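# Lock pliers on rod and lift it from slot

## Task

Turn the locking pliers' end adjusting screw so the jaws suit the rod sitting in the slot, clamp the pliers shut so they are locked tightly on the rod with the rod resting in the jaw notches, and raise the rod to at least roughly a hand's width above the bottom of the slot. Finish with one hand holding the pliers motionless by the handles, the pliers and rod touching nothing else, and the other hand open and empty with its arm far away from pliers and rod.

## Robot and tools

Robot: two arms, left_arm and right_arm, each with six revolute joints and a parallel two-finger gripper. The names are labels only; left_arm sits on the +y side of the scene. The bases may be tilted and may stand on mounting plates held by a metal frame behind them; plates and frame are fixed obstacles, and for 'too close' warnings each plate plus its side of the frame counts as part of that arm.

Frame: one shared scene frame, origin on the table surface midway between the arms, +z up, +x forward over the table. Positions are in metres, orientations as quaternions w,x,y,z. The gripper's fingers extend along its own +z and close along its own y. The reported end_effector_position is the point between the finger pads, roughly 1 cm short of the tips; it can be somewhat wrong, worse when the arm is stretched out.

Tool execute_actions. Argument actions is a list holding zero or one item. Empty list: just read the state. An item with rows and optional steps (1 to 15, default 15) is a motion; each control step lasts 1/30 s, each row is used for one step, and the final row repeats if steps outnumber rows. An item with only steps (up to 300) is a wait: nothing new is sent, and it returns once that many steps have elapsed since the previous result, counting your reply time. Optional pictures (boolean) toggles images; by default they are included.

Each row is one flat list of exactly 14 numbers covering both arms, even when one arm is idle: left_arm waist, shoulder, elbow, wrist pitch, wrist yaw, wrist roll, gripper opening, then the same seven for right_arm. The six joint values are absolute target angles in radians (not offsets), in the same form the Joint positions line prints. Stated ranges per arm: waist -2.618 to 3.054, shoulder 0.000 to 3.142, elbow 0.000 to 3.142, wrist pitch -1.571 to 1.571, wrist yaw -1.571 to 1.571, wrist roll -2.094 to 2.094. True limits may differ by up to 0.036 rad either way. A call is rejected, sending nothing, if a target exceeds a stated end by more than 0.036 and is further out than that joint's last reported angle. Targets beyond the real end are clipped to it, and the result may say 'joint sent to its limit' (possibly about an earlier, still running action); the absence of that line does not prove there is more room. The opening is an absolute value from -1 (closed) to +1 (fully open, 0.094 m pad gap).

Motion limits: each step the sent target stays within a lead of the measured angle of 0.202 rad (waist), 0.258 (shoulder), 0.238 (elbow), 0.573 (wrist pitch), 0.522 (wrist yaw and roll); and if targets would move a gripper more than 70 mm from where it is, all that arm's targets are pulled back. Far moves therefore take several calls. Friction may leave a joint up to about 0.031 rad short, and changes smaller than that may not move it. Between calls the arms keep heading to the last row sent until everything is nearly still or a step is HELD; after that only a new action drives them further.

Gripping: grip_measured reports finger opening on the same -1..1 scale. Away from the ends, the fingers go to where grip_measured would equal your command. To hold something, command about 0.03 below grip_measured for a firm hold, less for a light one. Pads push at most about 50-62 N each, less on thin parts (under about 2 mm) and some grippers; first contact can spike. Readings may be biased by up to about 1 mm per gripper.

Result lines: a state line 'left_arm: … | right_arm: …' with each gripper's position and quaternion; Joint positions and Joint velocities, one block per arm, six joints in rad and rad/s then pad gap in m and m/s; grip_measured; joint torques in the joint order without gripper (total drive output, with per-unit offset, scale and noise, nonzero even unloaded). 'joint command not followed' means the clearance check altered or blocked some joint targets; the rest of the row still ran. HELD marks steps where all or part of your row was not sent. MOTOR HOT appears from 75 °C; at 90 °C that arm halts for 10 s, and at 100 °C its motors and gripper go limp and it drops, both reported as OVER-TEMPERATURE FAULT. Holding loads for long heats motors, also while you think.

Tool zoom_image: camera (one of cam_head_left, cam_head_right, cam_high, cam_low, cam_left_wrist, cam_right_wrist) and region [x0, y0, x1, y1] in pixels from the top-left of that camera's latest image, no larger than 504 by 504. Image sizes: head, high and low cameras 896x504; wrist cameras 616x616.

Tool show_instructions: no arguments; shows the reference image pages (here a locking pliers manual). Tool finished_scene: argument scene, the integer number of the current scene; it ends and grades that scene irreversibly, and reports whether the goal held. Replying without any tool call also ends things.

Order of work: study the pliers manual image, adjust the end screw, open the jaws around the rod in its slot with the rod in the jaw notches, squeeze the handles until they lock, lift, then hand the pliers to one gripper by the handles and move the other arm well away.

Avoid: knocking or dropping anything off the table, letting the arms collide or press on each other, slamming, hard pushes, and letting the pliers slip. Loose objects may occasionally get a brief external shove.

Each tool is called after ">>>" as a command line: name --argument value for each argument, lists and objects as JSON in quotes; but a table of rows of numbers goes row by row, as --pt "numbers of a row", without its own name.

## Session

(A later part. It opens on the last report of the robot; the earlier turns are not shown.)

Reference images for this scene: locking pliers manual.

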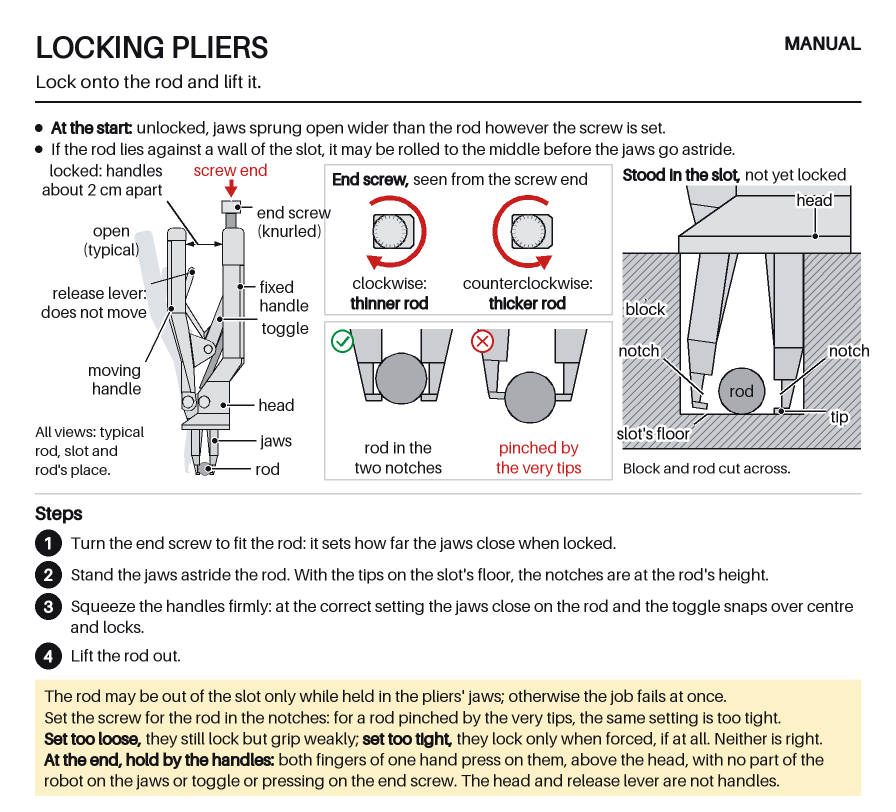

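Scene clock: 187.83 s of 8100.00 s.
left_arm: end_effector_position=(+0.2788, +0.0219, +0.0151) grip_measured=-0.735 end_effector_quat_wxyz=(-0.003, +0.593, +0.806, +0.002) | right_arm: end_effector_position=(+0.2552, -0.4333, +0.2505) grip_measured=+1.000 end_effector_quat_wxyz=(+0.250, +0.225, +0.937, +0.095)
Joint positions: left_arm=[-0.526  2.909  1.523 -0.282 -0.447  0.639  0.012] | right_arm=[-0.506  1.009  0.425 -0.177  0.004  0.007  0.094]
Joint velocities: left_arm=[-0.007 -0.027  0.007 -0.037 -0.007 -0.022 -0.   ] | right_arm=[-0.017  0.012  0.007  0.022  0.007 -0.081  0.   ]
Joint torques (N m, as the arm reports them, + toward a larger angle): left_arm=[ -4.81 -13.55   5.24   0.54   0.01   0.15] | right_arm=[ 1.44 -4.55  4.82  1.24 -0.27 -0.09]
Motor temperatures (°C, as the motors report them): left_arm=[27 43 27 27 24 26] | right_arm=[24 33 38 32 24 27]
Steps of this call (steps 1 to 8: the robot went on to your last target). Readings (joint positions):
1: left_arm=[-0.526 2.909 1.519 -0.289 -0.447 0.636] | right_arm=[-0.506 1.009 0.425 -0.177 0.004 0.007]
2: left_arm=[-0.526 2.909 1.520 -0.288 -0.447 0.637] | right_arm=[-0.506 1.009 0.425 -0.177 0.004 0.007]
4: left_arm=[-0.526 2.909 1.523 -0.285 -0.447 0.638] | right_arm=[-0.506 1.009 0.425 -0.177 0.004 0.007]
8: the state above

>>> execute_actions --actions '[{"rows":[[-0.515,2.922,1.54,-0.268,-0.45,0.645,-0.7,-0.5,1,0.4,-0.2,0,0,1],[-0.515,2.922,1.54,-0.268,-0.45,0.645,-0.6,-0.5,1,0.4,-0.2,0,0,1],[-0.515,2.922,1.54,-0.268,-0.45,0.645,-0.5,-0.5,1,0.4,-0.2,0,0,1],[-0.53,2.9,1.51,-0.3,-0.45,0.645,-0.4,-0.5,1,0.4,-0.2,0,0,1],[-0.54,2.885,1.5,-0.315,-0.45,0.645,-0.35,-0.5,1,0.4,-0.2,0,0,1],[-0.545,2.87,1.492,-0.33,-0.45,0.645,-0.35,-0.5,1,0.4,-0.2,0,0,1],[-0.55,2.85,1.484,-0.34,-0.45,0.645,-0.35,-0.5,1,0.4,-0.2,0,0,1],[-0.555,2.83,1.476,-0.35,-0.45,0.645,-0.35,-0.5,1,0.4,-0.2,0,0,1],[-0.555,2.81,1.465,-0.34,-0.43,0.65,-0.35,-0.5,1,0.4,-0.2,0,0,1],[-0.555,2.79,1.45,-0.31,-0.41,0.665,-0.35,-0.5,1,0.4,-0.2,0,0,1],[-0.55,2.77,1.43,-0.27,-0.385,0.68,-0.35,-0.5,1,0.4,-0.2,0,0,1],[-0.54,2.75,1.41,-0.23,-0.36,0.695,-0.35,-0.5,1,0.4,-0.2,0,0,1],[-0.53,2.73,1.39,-0.19,-0.335,0.71,-0.35,-0.5,1,0.4,-0.2,0,0,1],[-0.52,2.71,1.37,-0.15,-0.31,0.725,-0.35,-0.5,1,0.4,-0.2,0,0,1],[-0.51,2.69,1.35,-0.11,-0.285,0.74,-0.35,-0.5,1,0.4,-0.2,0,0,1]],"steps":15}]' --pictures false

>>> execute_actions --actions '[{"rows":[[-0.498,2.68,1.328,-0.07,-0.26,0.755,-0.35,-0.5,1,0.4,-0.2,0,0,1],[-0.486,2.67,1.306,-0.03,-0.235,0.77,-0.35,-0.5,1,0.4,-0.2,0,0,1],[-0.474,2.66,1.284,0.01,-0.21,0.785,-0.35,-0.5,1,0.4,-0.2,0,0,1],[-0.462,2.65,1.262,0.05,-0.185,0.8,-0.35,-0.5,1,0.4,-0.2,0,0,1],[-0.45,2.65,1.24,0.09,-0.16,0.815,-0.35,-0.5,1,0.4,-0.2,0,0,1],[-0.438,2.65,1.218,0.13,-0.135,0.83,-0.35,-0.5,1,0.4,-0.2,0,0,1],[-0.426,2.65,1.196,0.17,-0.11,0.845,-0.35,-0.5,1,0.4,-0.2,0,0,1],[-0.414,2.65,1.174,0.21,-0.085,0.86,-0.35,-0.5,1,0.4,-0.2,0,0,1],[-0.402,2.65,1.152,0.25,-0.06,0.875,-0.35,-0.5,1,0.4,-0.2,0,0,1],[-0.39,2.65,1.13,0.29,-0.035,0.89,-0.35,-0.5,1,0.4,-0.2,0,0,1],[-0.378,2.65,1.108,0.33,-0.01,0.905,-0.35,-0.5,1,0.4,-0.2,0,0,1],[-0.366,2.65,1.086,0.37,0.015,0.92,-0.35,-0.5,1,0.4,-0.2,0,0,1],[-0.354,2.65,1.064,0.41,0.04,0.935,-0.35,-0.5,1,0.4,-0.2,0,0,1],[-0.342,2.65,1.042,0.45,0.065,0.95,-0.35,-0.5,1,0.4,-0.2,0,0,1],[-0.33,2.65,1.02,0.49,0.09,0.965,-0.35,-0.5,1,0.4,-0.2,0,0,1]],"steps":15}]' --pictures false

>>> execute_actions --actions '[{"rows":[[-0.318,2.65,1.0,0.53,0.115,0.98,-0.35,-0.5,1,0.4,-0.2,0,0,1],[-0.306,2.65,0.98,0.57,0.14,0.995,-0.35,-0.5,1,0.4,-0.2,0,0,1],[-0.294,2.65,0.96,0.61,0.165,1.01,-0.35,-0.5,1,0.4,-0.2,0,0,1],[-0.282,2.65,0.94,0.65,0.19,1.025,-0.35,-0.5,1,0.4,-0.2,0,0,1],[-0.27,2.65,0.92,0.69,0.202,1.04,-0.35,-0.5,1,0.4,-0.2,0,0,1],[-0.258,2.66,0.9,0.73,0.202,1.052,-0.35,-0.5,1,0.4,-0.2,0,0,1],[-0.246,2.67,0.885,0.76,0.202,1.052,-0.35,-0.5,1,0.4,-0.2,0,0,1],[-0.236,2.68,0.87,0.785,0.202,1.052,-0.35,-0.5,1,0.4,-0.2,0,0,1],[-0.226,2.69,0.86,0.785,0.202,1.052,-0.35,-0.5,1,0.4,-0.2,0,0,1],[-0.218,2.7,0.85,0.785,0.202,1.052,-0.35,-0.5,1,0.4,-0.2,0,0,1],[-0.21,2.71,0.842,0.785,0.202,1.052,-0.35,-0.5,1,0.4,-0.2,0,0,1],[-0.204,2.72,0.836,0.785,0.202,1.052,-0.35,-0.5,1,0.4,-0.2,0,0,1],[-0.2,2.73,0.832,0.785,0.202,1.052,-0.35,-0.5,1,0.4,-0.2,0,0,1],[-0.198,2.74,0.83,0.785,0.202,1.052,-0.35,-0.5,1,0.4,-0.2,0,0,1],[-0.198,2.75,0.83,0.785,0.202,1.052,-0.35,-0.5,1,0.4,-0.2,0,0,1]],"steps":15}]' --pictures false

>>> execute_actions --actions '[{"steps":12}]'

Scene clock: 237.20 s of 8100.00 s.
left_arm: end_effector_position=(+0.2994, +0.0130, +0.0666) grip_measured=-0.352 end_effector_quat_wxyz=(+0.053, +0.597, +0.800, -0.034) | right_arm: end_effector_position=(+0.2552, -0.4333, +0.2505) grip_measured=+1.000 end_effector_quat_wxyz=(+0.250, +0.225, +0.937, +0.095)
Joint positions: left_arm=[-0.541  2.727  1.404 -0.232 -0.371  0.685  0.03 ] | right_arm=[-0.506  1.009  0.425 -0.177  0.004  0.007  0.094]
Joint velocities: left_arm=[ 0.071 -0.628 -0.535  0.857  0.535  0.256 -0.001] | right_arm=[ 0.002  0.007  0.032  0.007 -0.051 -0.022  0.   ]
Joint torques (N m, as the arm reports them, + toward a larger angle): left_arm=[ -3.67 -14.48   2.48   0.59   0.1    0.19] | right_arm=[ 1.34 -4.19  4.92  1.19 -0.24 -0.03]
Motor temperatures (°C, as the motors report them): left_arm=[28 44 27 26 24 26] | right_arm=[24 33 38 32 24 27]
Steps of this call (steps 1 to 15: the robot went on to your last target; steps 16 to 1466: nothing new was sent; steps 1467 to 1481: all 15 steps of this action). Readings (joint positions):
1467: left_arm=[-0.526 2.909 1.523 -0.282 -0.447 0.639] | right_arm=[-0.506 1.009 0.425 -0.177 0.004 0.007]
1468: left_arm=[-0.526 2.909 1.523 -0.281 -0.447 0.639] | right_arm=[-0.506 1.009 0.425 -0.177 0.004 0.007]
1470: left_arm=[-0.526 2.909 1.523 -0.281 -0.447 0.639] | right_arm=[-0.506 1.009 0.425 -0.177 0.004 0.007]
1474: left_arm=[-0.532 2.879 1.505 -0.305 -0.447 0.639] | right_arm=[-0.506 1.009 0.425 -0.177 0.004 0.007]
1481: the state above

Scene clock: 237.70 s of 8100.00 s.
left_arm: end_effector_position=(+0.3036, +0.0203, +0.0607) grip_measured=-0.352 end_effector_quat_wxyz=(+0.203, +0.569, +0.779, -0.169) | right_arm: end_effector_position=(+0.2552, -0.4333, +0.2505) grip_measured=+1.000 end_effector_quat_wxyz=(+0.250, +0.225, +0.937, +0.095)
Joint positions: left_arm=[-0.364  2.643  1.075  0.316 -0.022  0.896  0.03 ] | right_arm=[-0.506  1.009  0.425 -0.177  0.004  0.007  0.094]
Joint velocities: left_arm=[ 0.305  0.002 -0.637  1.106  0.711  0.432  0.001] | right_arm=[ 0.002 -0.002 -0.002  0.007 -0.007  0.037  0.   ]
Joint torques (N m, as the arm reports them, + toward a larger angle): left_arm=[ -4.06 -12.3    1.42   1.05   0.34   0.16] | right_arm=[ 1.35 -4.38  4.78  1.19 -0.2  -0.02]
Motor temperatures (°C, as the motors report them): left_arm=[28 44 27 26 24 26] | right_arm=[24 33 38 32 24 27]
Steps of this call (steps 1 to 15: all 15 steps of this action). Readings (joint positions):
1: left_arm=[-0.536 2.706 1.386 -0.202 -0.351 0.698] | right_arm=[-0.506 1.009 0.425 -0.177 0.004 0.007]
2: left_arm=[-0.530 2.688 1.367 -0.168 -0.330 0.710] | right_arm=[-0.506 1.009 0.425 -0.177 0.004 0.007]
4: left_arm=[-0.508 2.660 1.326 -0.096 -0.285 0.737] | right_arm=[-0.506 1.009 0.425 -0.177 0.004 0.007]
8: left_arm=[-0.451 2.643 1.240 0.058 -0.193 0.793] | right_arm=[-0.506 1.009 0.425 -0.177 0.004 0.007]
15: the state above

Scene clock: 238.20 s of 8100.00 s.
left_arm: end_effector_position=(+0.2802, +0.0465, +0.0455) grip_measured=-0.352 end_effector_quat_wxyz=(+0.297, +0.548, +0.753, -0.210) | right_arm: end_effector_position=(+0.2552, -0.4333, +0.2505) grip_measured=+1.000 end_effector_quat_wxyz=(+0.250, +0.225, +0.937, +0.095)
Joint positions: left_arm=[-0.212  2.713  0.853  0.752  0.186  1.038  0.03 ] | right_arm=[-0.506  1.009  0.425 -0.177  0.004  0.007  0.094]
Joint velocities: left_arm=[ 0.081  0.335 -0.1    0.095  0.022  0.051  0.001] | right_arm=[-0.007  0.012  0.002 -0.007  0.066  0.007  0.   ]
Joint torques (N m, as the arm reports them, + toward a larger angle): left_arm=[-4.08 -9.74 -0.71  1.25  0.52  0.13] | right_arm=[ 1.38 -4.5   4.71  1.21 -0.27 -0.01]
Motor temperatures (°C, as the motors report them): left_arm=[28 44 27 26 24 26] | right_arm=[24 33 38 32 24 27]
Steps of this call (steps 1 to 15: all 15 steps of this action). Readings (joint positions):
1: left_arm=[-0.353 2.643 1.053 0.355 0.003 0.910] | right_arm=[-0.506 1.009 0.425 -0.177 0.004 0.007]
2: left_arm=[-0.342 2.643 1.032 0.394 0.028 0.925] | right_arm=[-0.506 1.009 0.425 -0.177 0.004 0.007]
4: left_arm=[-0.318 2.643 0.992 0.473 0.078 0.955] | right_arm=[-0.506 1.009 0.425 -0.177 0.004 0.007]
8: left_arm=[-0.270 2.646 0.917 0.630 0.149 1.007] | right_arm=[-0.506 1.009 0.425 -0.177 0.004 0.007]
15: the state above

Scene clock: 238.60 s of 8100.00 s.
left_arm: end_effector_position=(+0.2698, +0.0456, +0.0402) grip_measured=-0.352 end_effector_quat_wxyz=(+0.294, +0.552, +0.750, -0.216) | right_arm: end_effector_position=(+0.2552, -0.4333, +0.2505) grip_measured=+1.000 end_effector_quat_wxyz=(+0.250, +0.225, +0.937, +0.095)
Joint positions: left_arm=[-0.21   2.74   0.843  0.775  0.197  1.045  0.03 ] | right_arm=[-0.506  1.009  0.425 -0.177  0.004  0.007  0.094]
Joint velocities: left_arm=[-0.002  0.012 -0.007  0.022  0.022 -0.007 -0.001] | right_arm=[-0.002 -0.007  0.007 -0.081 -0.022 -0.022  0.   ]
Joint torques (N m, as the arm reports them, + toward a larger angle): left_arm=[ -3.77 -10.16  -0.81   1.17   0.49   0.13] | right_arm=[ 1.57 -4.38  4.83  1.19 -0.23 -0.02]
Motor temperatures (°C, as the motors report them): left_arm=[28 44 27 27 24 26] | right_arm=[24 33 38 32 24 27]
Steps of this call (steps 1 to 12: the robot went on to your last target). Readings (joint positions):
1: left_arm=[-0.210 2.724 0.850 0.756 0.187 1.039] | right_arm=[-0.506 1.009 0.425 -0.177 0.004 0.007]
2: left_arm=[-0.210 2.732 0.847 0.757 0.189 1.041] | right_arm=[-0.506 1.009 0.425 -0.177 0.004 0.007]
4: left_arm=[-0.210 2.739 0.844 0.757 0.192 1.042] | right_arm=[-0.506 1.009 0.425 -0.177 0.004 0.007]
8: left_arm=[-0.210 2.740 0.843 0.769 0.195 1.045] | right_arm=[-0.506 1.009 0.425 -0.177 0.004 0.007]
12: the state above

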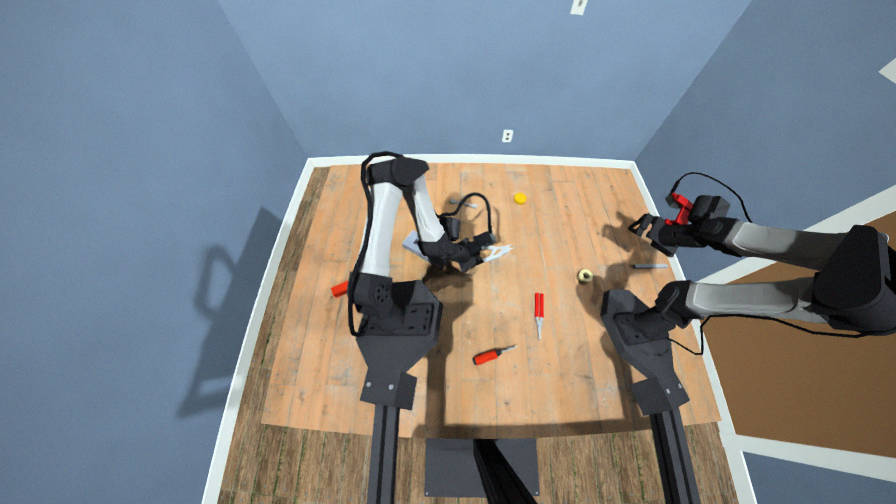

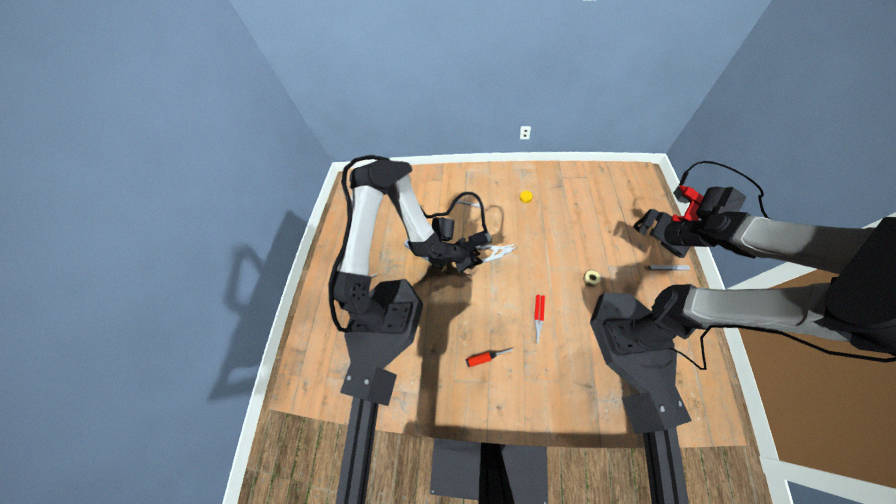

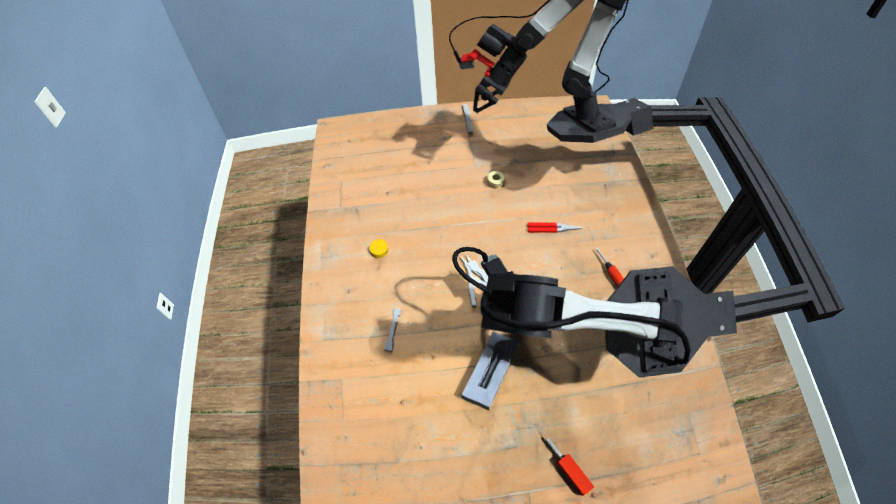

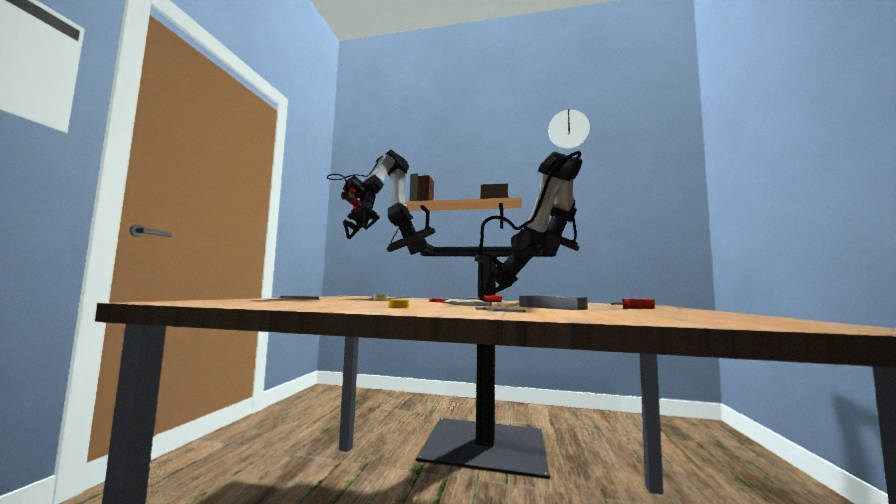

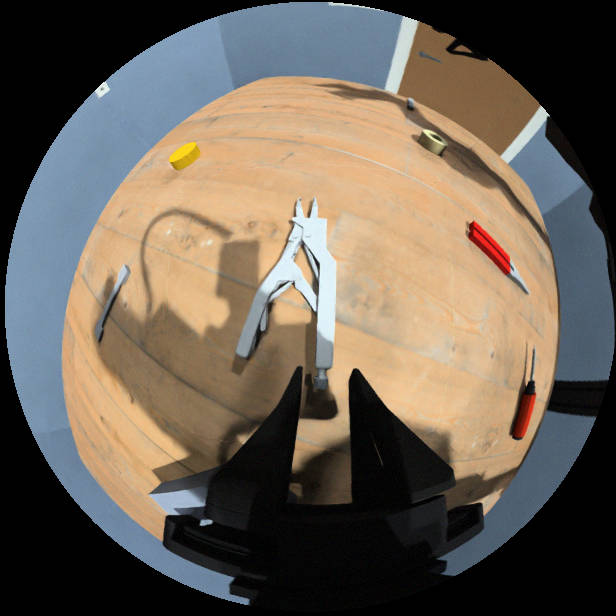

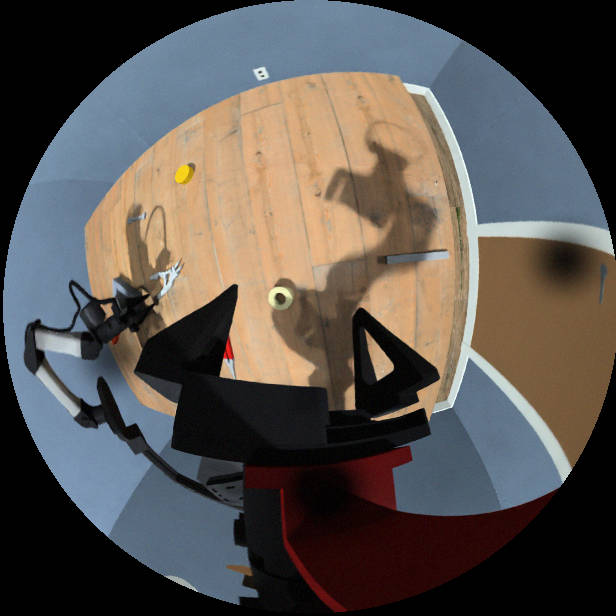

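>>> execute_actions --actions '[]'

Scene clock: 256.43 s of 8100.00 s.
left_arm: end_effector_position=(+0.2705, +0.0454, +0.0405) grip_measured=-0.352 end_effector_quat_wxyz=(+0.296, +0.552, +0.750, -0.216) | right_arm: end_effector_position=(+0.2552, -0.4333, +0.2505) grip_measured=+1.000 end_effector_quat_wxyz=(+0.250, +0.225, +0.937, +0.095)
Joint positions: left_arm=[-0.21   2.74   0.843  0.779  0.197  1.046  0.03 ] | right_arm=[-0.506  1.009  0.425 -0.177  0.004  0.007  0.094]
Joint velocities: left_arm=[-0.022  0.007  0.002  0.007 -0.037 -0.007  0.001] | right_arm=[-0.007  0.007 -0.007  0.007 -0.007  0.037  0.   ]
Joint torques (N m, as the arm reports them, + toward a larger angle): left_arm=[ -3.78 -10.17  -0.8    1.19   0.48   0.17] | right_arm=[ 1.42 -4.38  4.84  1.15 -0.22 -0.03]
Motor temperatures (°C, as the motors report them): left_arm=[28 42 26 27 24 26] | right_arm=[24 33 38 32 24 27]
Steps of this call (steps 1 to 30: the robot went on to your last target; steps 31 to 535: nothing new was sent). Readings (joint positions):
1: left_arm=[-0.210 2.740 0.843 0.776 0.197 1.046] | right_arm=[-0.506 1.009 0.425 -0.177 0.004 0.007]
2: left_arm=[-0.210 2.740 0.843 0.777 0.197 1.046] | right_arm=[-0.506 1.009 0.425 -0.177 0.004 0.007]
4: left_arm=[-0.210 2.740 0.843 0.778 0.197 1.046] | right_arm=[-0.506 1.009 0.425 -0.177 0.004 0.007]
8: left_arm=[-0.210 2.740 0.843 0.778 0.197 1.046] | right_arm=[-0.506 1.009 0.425 -0.177 0.004 0.007]
535: the state above
All arms were judged still, so your last target was given up. Only a new action makes them travel on or press farther. Fingers that are still opening or closing keep moving.

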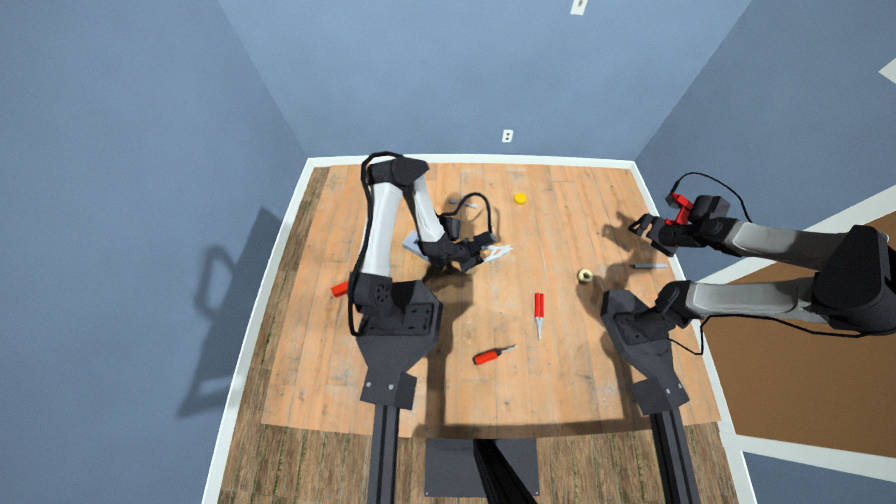

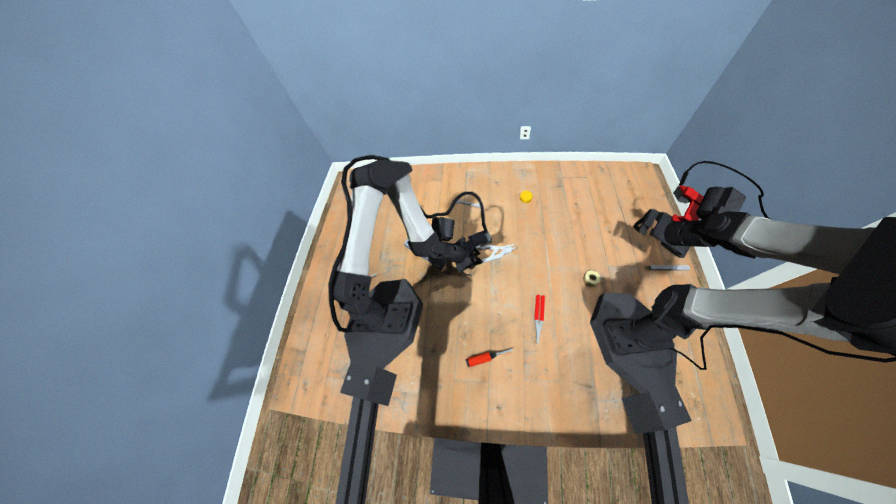

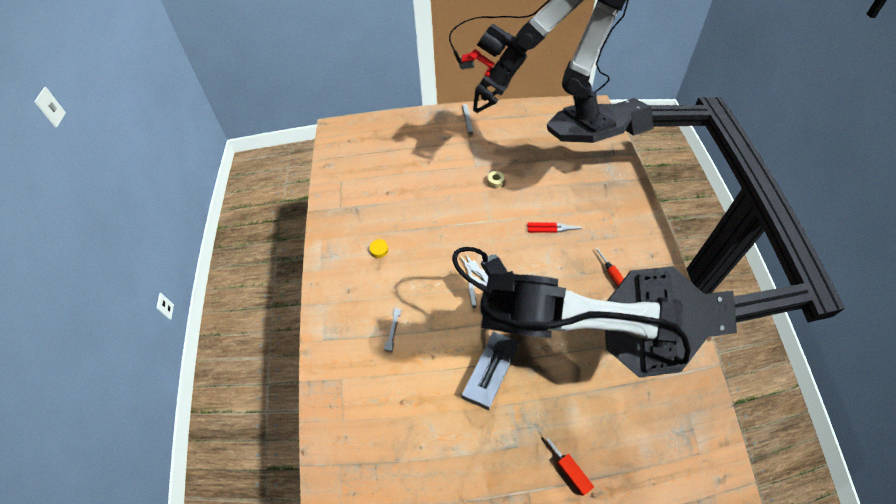

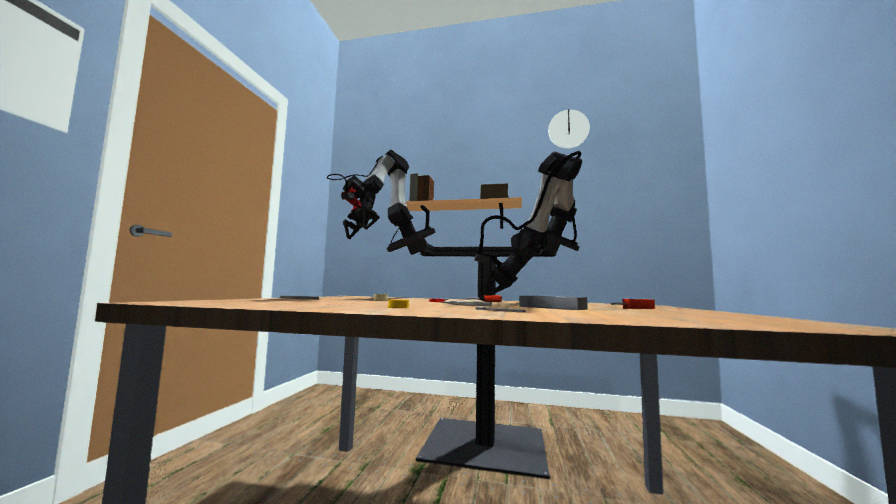

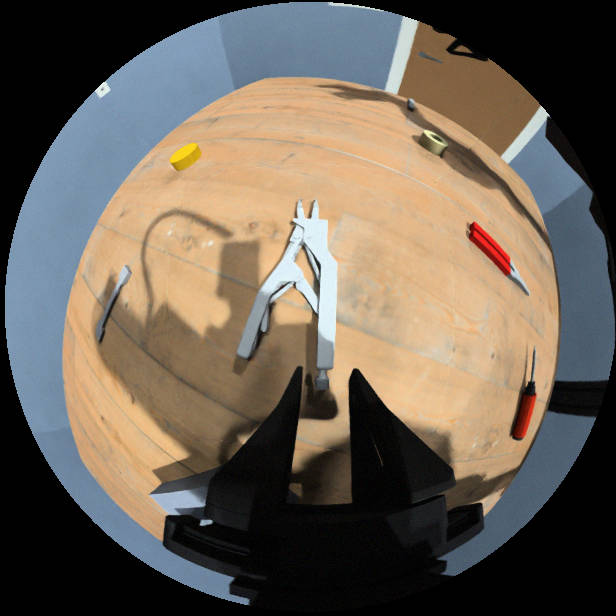

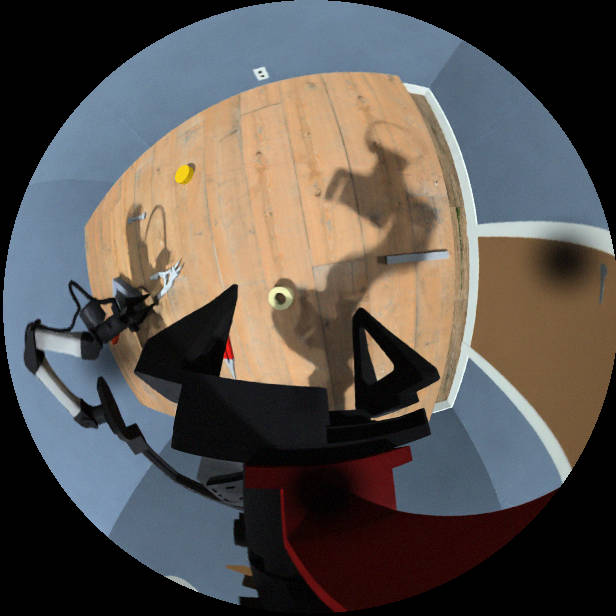

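>>> execute_actions --actions '[{"rows":[[-0.238,2.85,0.975,0.752,0.18,1.024,-0.35,-0.5,1,0.4,-0.2,0,0,1]],"steps":15}]' --pictures false

>>> execute_actions --actions '[{"steps":20}]'

Scene clock: 259.97 s of 8100.00 s.
left_arm: end_effector_position=(+0.2797, +0.0253, +0.0224) grip_measured=-0.352 end_effector_quat_wxyz=(+0.300, +0.553, +0.747, -0.216) | right_arm: end_effector_position=(+0.2552, -0.4333, +0.2505) grip_measured=+1.000 end_effector_quat_wxyz=(+0.250, +0.225, +0.937, +0.095)
Joint positions: left_arm=[-0.232  2.834  0.959  0.769  0.193  1.031  0.03 ] | right_arm=[-0.506  1.009  0.425 -0.177  0.004  0.007  0.094]
Joint velocities: left_arm=[-0.002  0.012 -0.012 -0.022 -0.007  0.051 -0.   ] | right_arm=[-0.007 -0.002  0.012 -0.081  0.051  0.037  0.   ]
Joint torques (N m, as the arm reports them, + toward a larger angle): left_arm=[ -5.45 -10.13   2.03   0.99   0.3    0.06] | right_arm=[ 1.27 -4.48  4.77  1.18 -0.27 -0.06]
Motor temperatures (°C, as the motors report them): left_arm=[28 42 26 27 24 26] | right_arm=[24 33 38 32 24 27]
Steps of this call (steps 1 to 91: nothing new was sent; steps 92 to 106: all 15 steps of this action). Readings (joint positions):
92: left_arm=[-0.211 2.751 0.859 0.775 0.197 1.044] | right_arm=[-0.506 1.009 0.425 -0.177 0.004 0.007]
93: left_arm=[-0.215 2.780 0.898 0.773 0.196 1.041] | right_arm=[-0.506 1.009 0.425 -0.177 0.004 0.007]
95: left_arm=[-0.225 2.822 0.951 0.773 0.194 1.037] | right_arm=[-0.506 1.009 0.425 -0.177 0.004 0.007]
99: left_arm=[-0.232 2.834 0.959 0.769 0.194 1.033] | right_arm=[-0.506 1.009 0.425 -0.177 0.004 0.007]
106: the state above

Scene clock: 260.63 s of 8100.00 s.
left_arm: end_effector_position=(+0.2797, +0.0253, +0.0224) grip_measured=-0.352 end_effector_quat_wxyz=(+0.300, +0.553, +0.747, -0.216) | right_arm: end_effector_position=(+0.2552, -0.4333, +0.2505) grip_measured=+1.000 end_effector_quat_wxyz=(+0.250, +0.225, +0.937, +0.095)
Joint positions: left_arm=[-0.232  2.834  0.959  0.769  0.193  1.031  0.03 ] | right_arm=[-0.506  1.009  0.425 -0.177  0.004  0.007  0.094]
Joint velocities: left_arm=[-0.027 -0.002  0.007  0.066 -0.081  0.081  0.   ] | right_arm=[-0.022 -0.002  0.022 -0.051 -0.066 -0.037  0.   ]
Joint torques (N m, as the arm reports them, + toward a larger angle): left_arm=[ -5.35 -10.16   2.02   0.98   0.31   0.05] | right_arm=[ 1.29 -4.38  4.78  1.22 -0.25 -0.04]
Motor temperatures (°C, as the motors report them): left_arm=[28 42 26 27 24 26] | right_arm=[24 33 38 32 24 27]
Steps of this call (steps 1 to 15: the robot went on to your last target; steps 16 to 20: nothing new was sent). Readings (joint positions):
1: left_arm=[-0.232 2.834 0.959 0.769 0.193 1.031] | right_arm=[-0.506 1.009 0.425 -0.177 0.004 0.007]
2: left_arm=[-0.232 2.834 0.959 0.769 0.193 1.031] | right_arm=[-0.506 1.009 0.425 -0.177 0.004 0.007]
4: left_arm=[-0.232 2.834 0.959 0.769 0.193 1.031] | right_arm=[-0.506 1.009 0.425 -0.177 0.004 0.007]
8: left_arm=[-0.232 2.834 0.959 0.769 0.193 1.031] | right_arm=[-0.506 1.009 0.425 -0.177 0.004 0.007]
20: the state above
All arms were judged still, so your last target was given up. Only a new action makes them travel on or press farther. Fingers that are still opening or closing keep moving.

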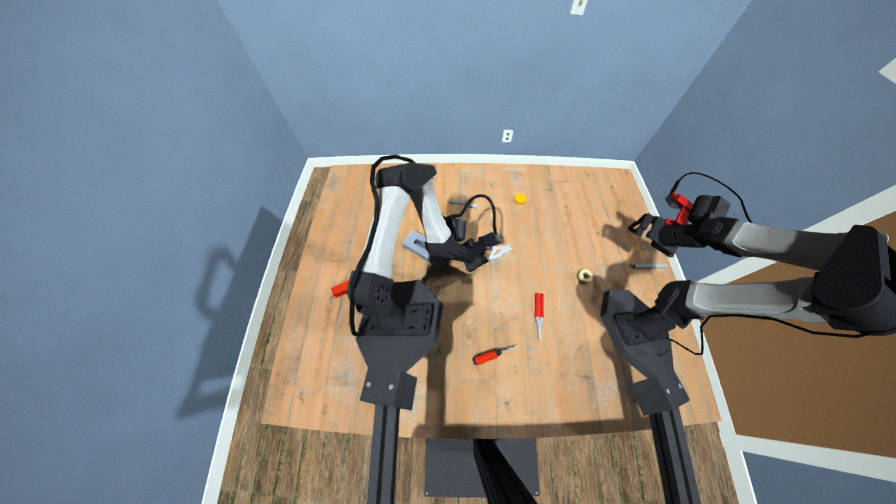

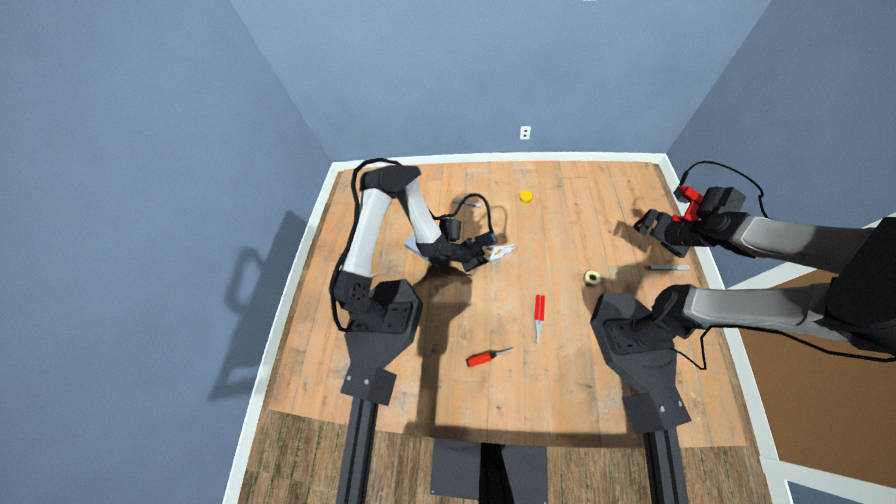

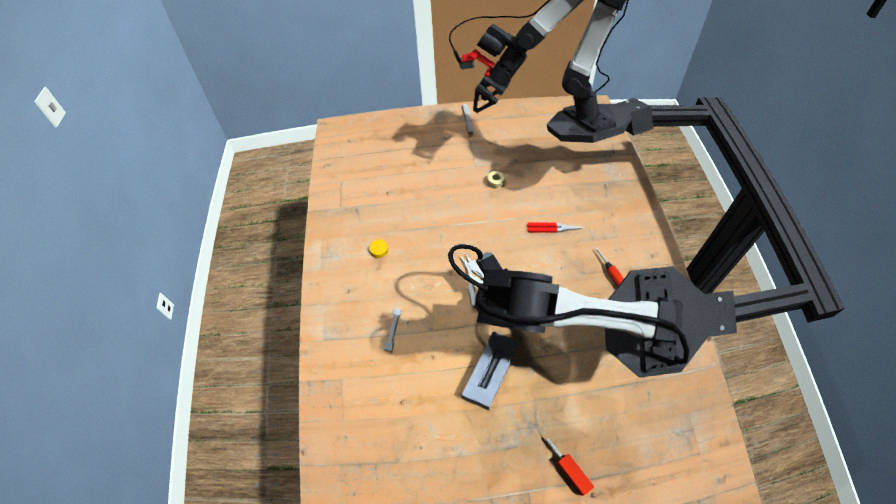

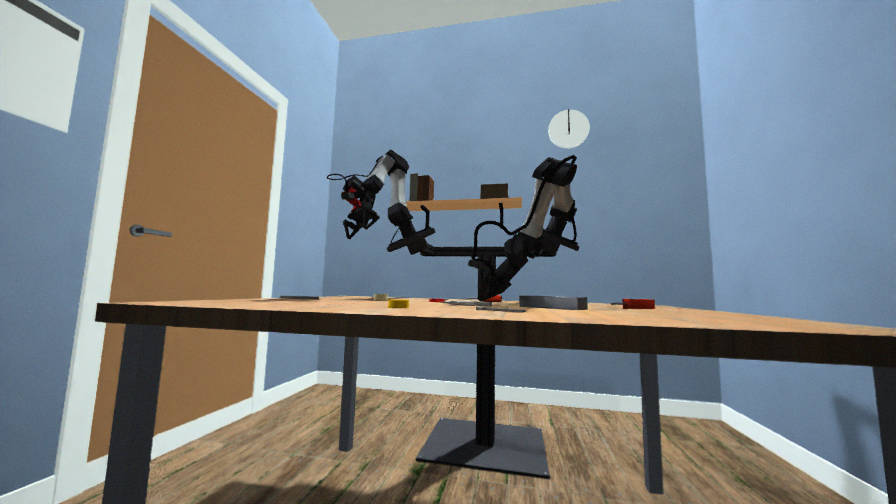

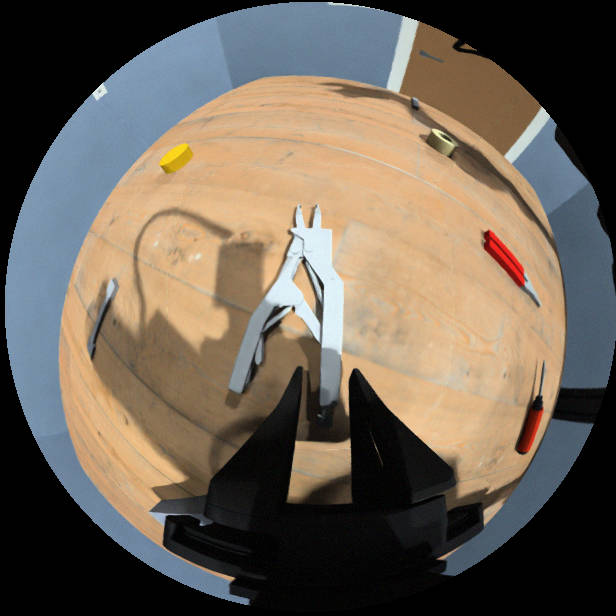

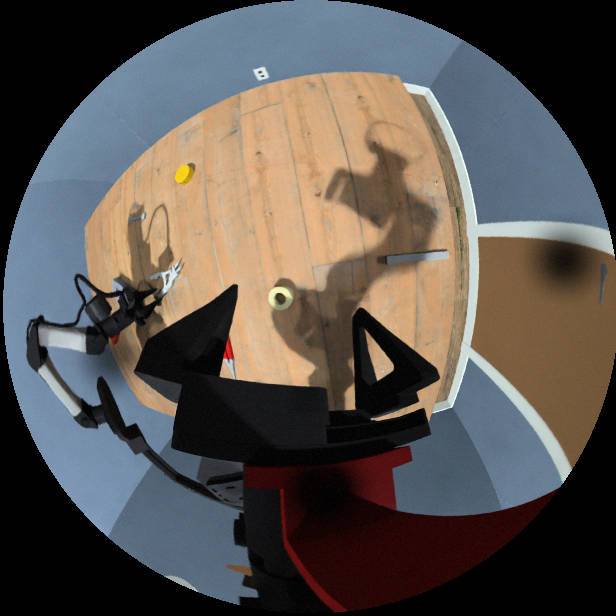

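>>> execute_actions --actions '[{"rows":[[-0.24,2.875,1.0,0.752,0.178,1.022,-0.4,-0.5,1,0.4,-0.2,0,0,1],[-0.24,2.885,1.01,0.752,0.178,1.022,-0.45,-0.5,1,0.4,-0.2,0,0,1],[-0.241,2.895,1.018,0.752,0.178,1.022,-0.5,-0.5,1,0.4,-0.2,0,0,1]],"steps":15}]'

Scene clock: 266.67 s of 8100.00 s.
left_arm: end_effector_position=(+0.2793, +0.0204, +0.0117) grip_measured=-0.498 end_effector_quat_wxyz=(+0.298, +0.552, +0.748, -0.216) | right_arm: end_effector_position=(+0.2552, -0.4333, +0.2505) grip_measured=+1.000 end_effector_quat_wxyz=(+0.250, +0.225, +0.937, +0.095)
Joint positions: left_arm=[-0.232  2.878  1.     0.767  0.191  1.029  0.024] | right_arm=[-0.506  1.009  0.425 -0.177  0.004  0.007  0.094]
Joint velocities: left_arm=[-0.022 -0.007 -0.022 -0.022 -0.037 -0.051  0.   ] | right_arm=[-0.007  0.012 -0.002  0.051 -0.007 -0.066  0.   ]
Joint torques (N m, as the arm reports them, + toward a larger angle): left_arm=[ -5.63 -10.13   2.15   1.     0.3    0.05] | right_arm=[ 1.38 -4.32  4.8   1.14 -0.26 -0.02]
Motor temperatures (°C, as the motors report them): left_arm=[28 41 26 27 24 26] | right_arm=[24 33 38 32 24 27]
Steps of this call (steps 1 to 166: nothing new was sent; steps 167 to 181: all 15 steps of this action). Readings (joint positions):
167: left_arm=[-0.232 2.837 0.963 0.769 0.193 1.030] | right_arm=[-0.506 1.009 0.425 -0.177 0.004 0.007]
168: left_arm=[-0.232 2.844 0.972 0.769 0.193 1.030] | right_arm=[-0.506 1.009 0.425 -0.177 0.004 0.007]
170: left_arm=[-0.232 2.863 0.993 0.769 0.192 1.030] | right_arm=[-0.506 1.009 0.425 -0.177 0.004 0.007]
174: left_arm=[-0.232 2.878 1.000 0.767 0.191 1.029] | right_arm=[-0.506 1.009 0.425 -0.177 0.004 0.007]
181: the state above

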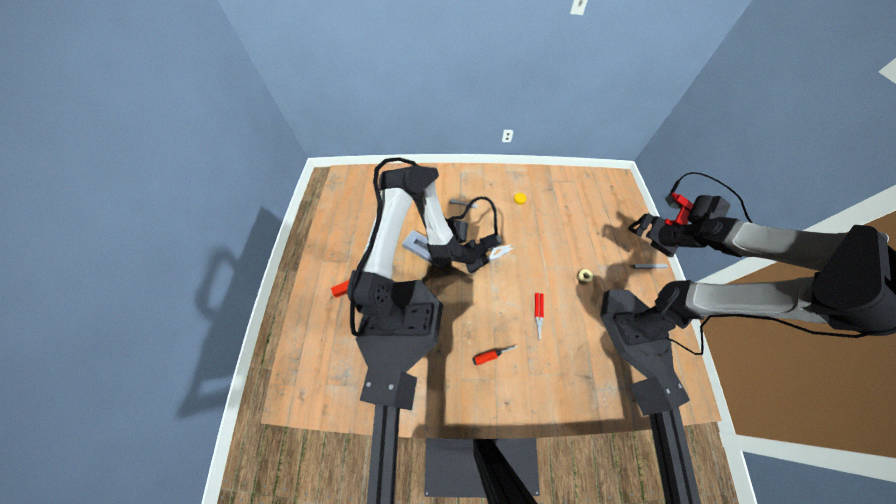

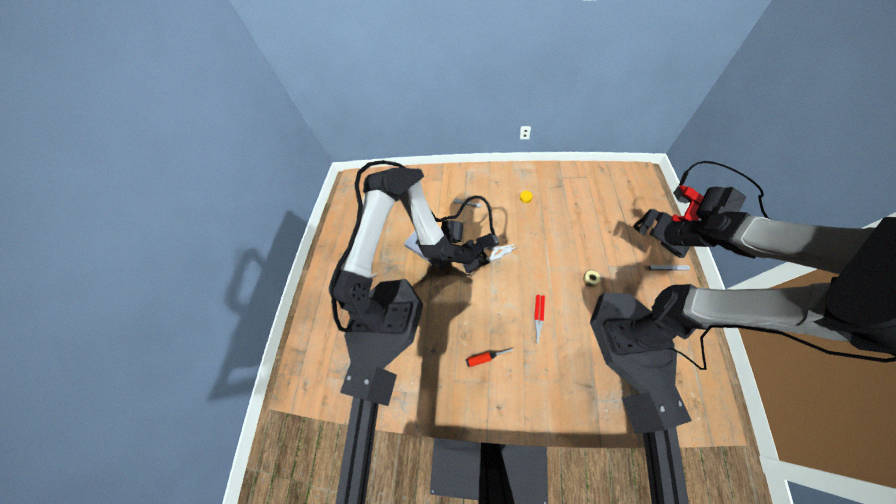

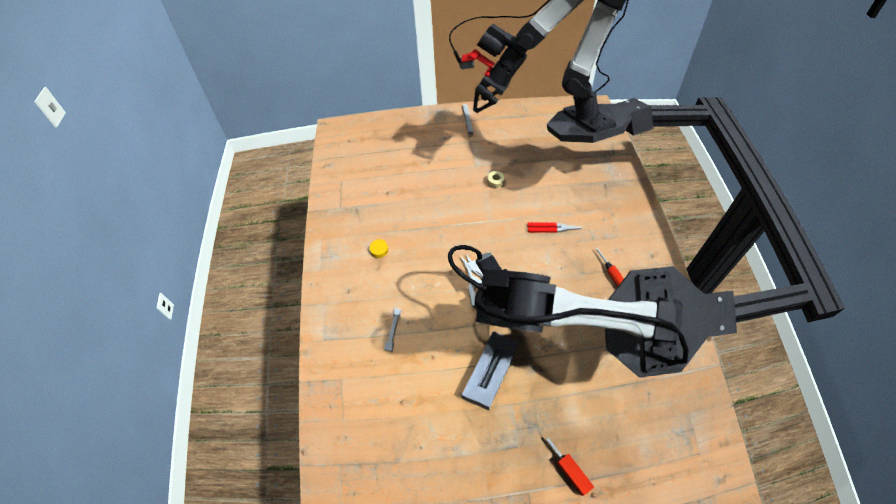

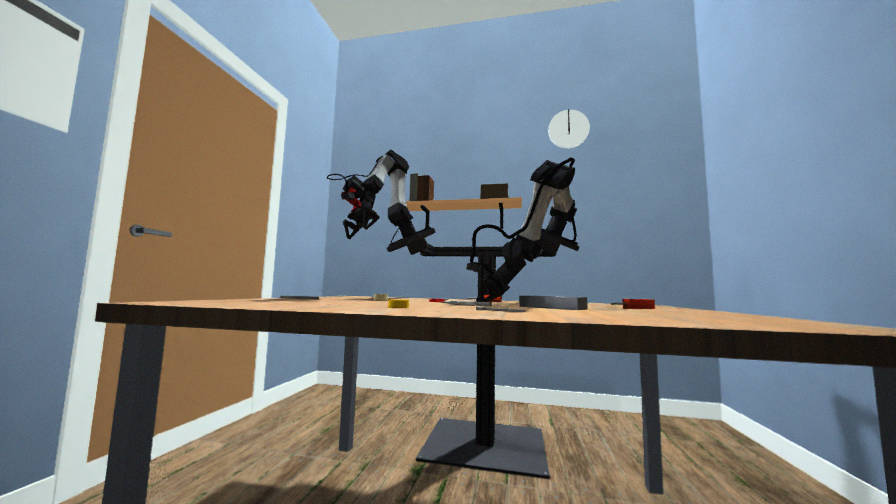

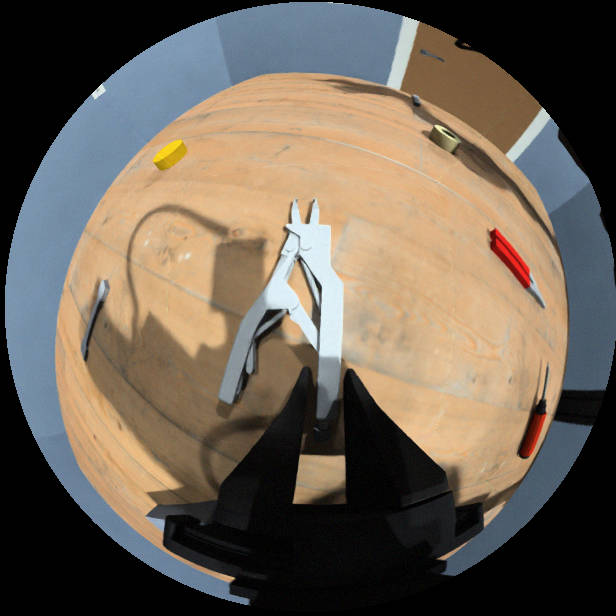

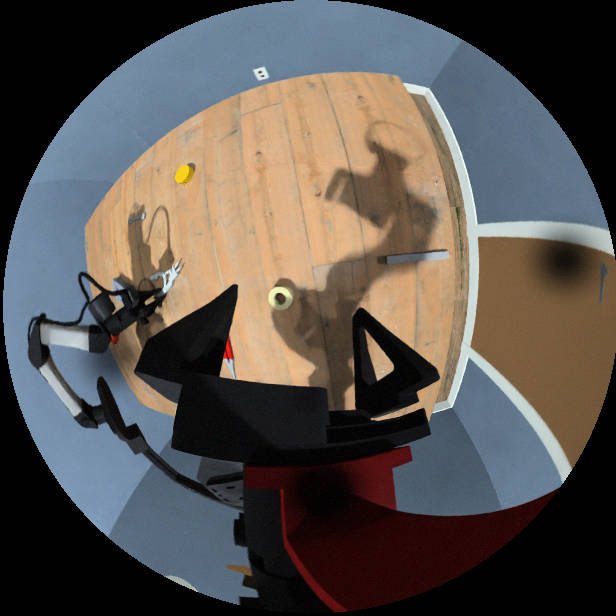

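>>> execute_actions --actions '[{"rows":[[-0.241,2.895,1.018,0.752,0.178,1.022,-0.56,-0.5,1,0.4,-0.2,0,0,1],[-0.241,2.895,1.018,0.752,0.178,1.022,-0.62,-0.5,1,0.4,-0.2,0,0,1],[-0.241,2.895,1.018,0.752,0.178,1.022,-0.67,-0.5,1,0.4,-0.2,0,0,1],[-0.241,2.895,1.018,0.752,0.178,1.022,-0.70,-0.5,1,0.4,-0.2,0,0,1],[-0.241,2.895,1.018,0.752,0.178,1.022,-0.72,-0.5,1,0.4,-0.2,0,0,1],[-0.241,2.895,1.018,0.752,0.178,1.022,-0.73,-0.5,1,0.4,-0.2,0,0,1],[-0.241,2.895,1.018,0.752,0.178,1.022,-0.74,-0.5,1,0.4,-0.2,0,0,1],[-0.241,2.895,1.018,0.752,0.178,1.022,-0.75,-0.5,1,0.4,-0.2,0,0,1],[-0.241,2.895,1.018,0.752,0.178,1.022,-0.76,-0.5,1,0.4,-0.2,0,0,1],[-0.241,2.895,1.018,0.752,0.178,1.022,-0.775,-0.5,1,0.4,-0.2,0,0,1]],"steps":15}]' --pictures false

Scene clock: 273.40 s of 8100.00 s.
left_arm: end_effector_position=(+0.2792, +0.0206, +0.0116) grip_measured=-0.728 end_effector_quat_wxyz=(+0.297, +0.552, +0.748, -0.216) | right_arm: end_effector_position=(+0.2552, -0.4333, +0.2505) grip_measured=+1.000 end_effector_quat_wxyz=(+0.250, +0.225, +0.937, +0.095)
Joint positions: left_arm=[-0.232  2.878  1.     0.766  0.19   1.028  0.013] | right_arm=[-0.506  1.009  0.425 -0.177  0.004  0.007  0.094]
Joint velocities: left_arm=[-0.007  0.007  0.002  0.007  0.007  0.007 -0.001] | right_arm=[ 0.002  0.002  0.002 -0.022  0.022  0.007  0.   ]
Joint torques (N m, as the arm reports them, + toward a larger angle): left_arm=[ -5.61 -10.14   2.17   1.     0.31   0.05] | right_arm=[ 1.17 -4.25  4.85  1.19 -0.29 -0.04]
Motor temperatures (°C, as the motors report them): left_arm=[28 41 26 27 24 26] | right_arm=[24 33 38 32 24 27]
Steps of this call (steps 1 to 15: the robot went on to your last target; steps 16 to 187: nothing new was sent; steps 188 to 202: all 15 steps of this action). Readings (joint positions):
188: left_arm=[-0.232 2.878 1.000 0.767 0.191 1.028] | right_arm=[-0.506 1.009 0.425 -0.177 0.004 0.007]
189: left_arm=[-0.232 2.878 1.000 0.767 0.191 1.028] | right_arm=[-0.506 1.009 0.425 -0.177 0.004 0.007]
191: left_arm=[-0.232 2.878 1.000 0.767 0.191 1.028] | right_arm=[-0.506 1.009 0.425 -0.177 0.004 0.007]
195: left_arm=[-0.232 2.878 1.000 0.766 0.190 1.028] | right_arm=[-0.506 1.009 0.425 -0.177 0.004 0.007]
202: the state above


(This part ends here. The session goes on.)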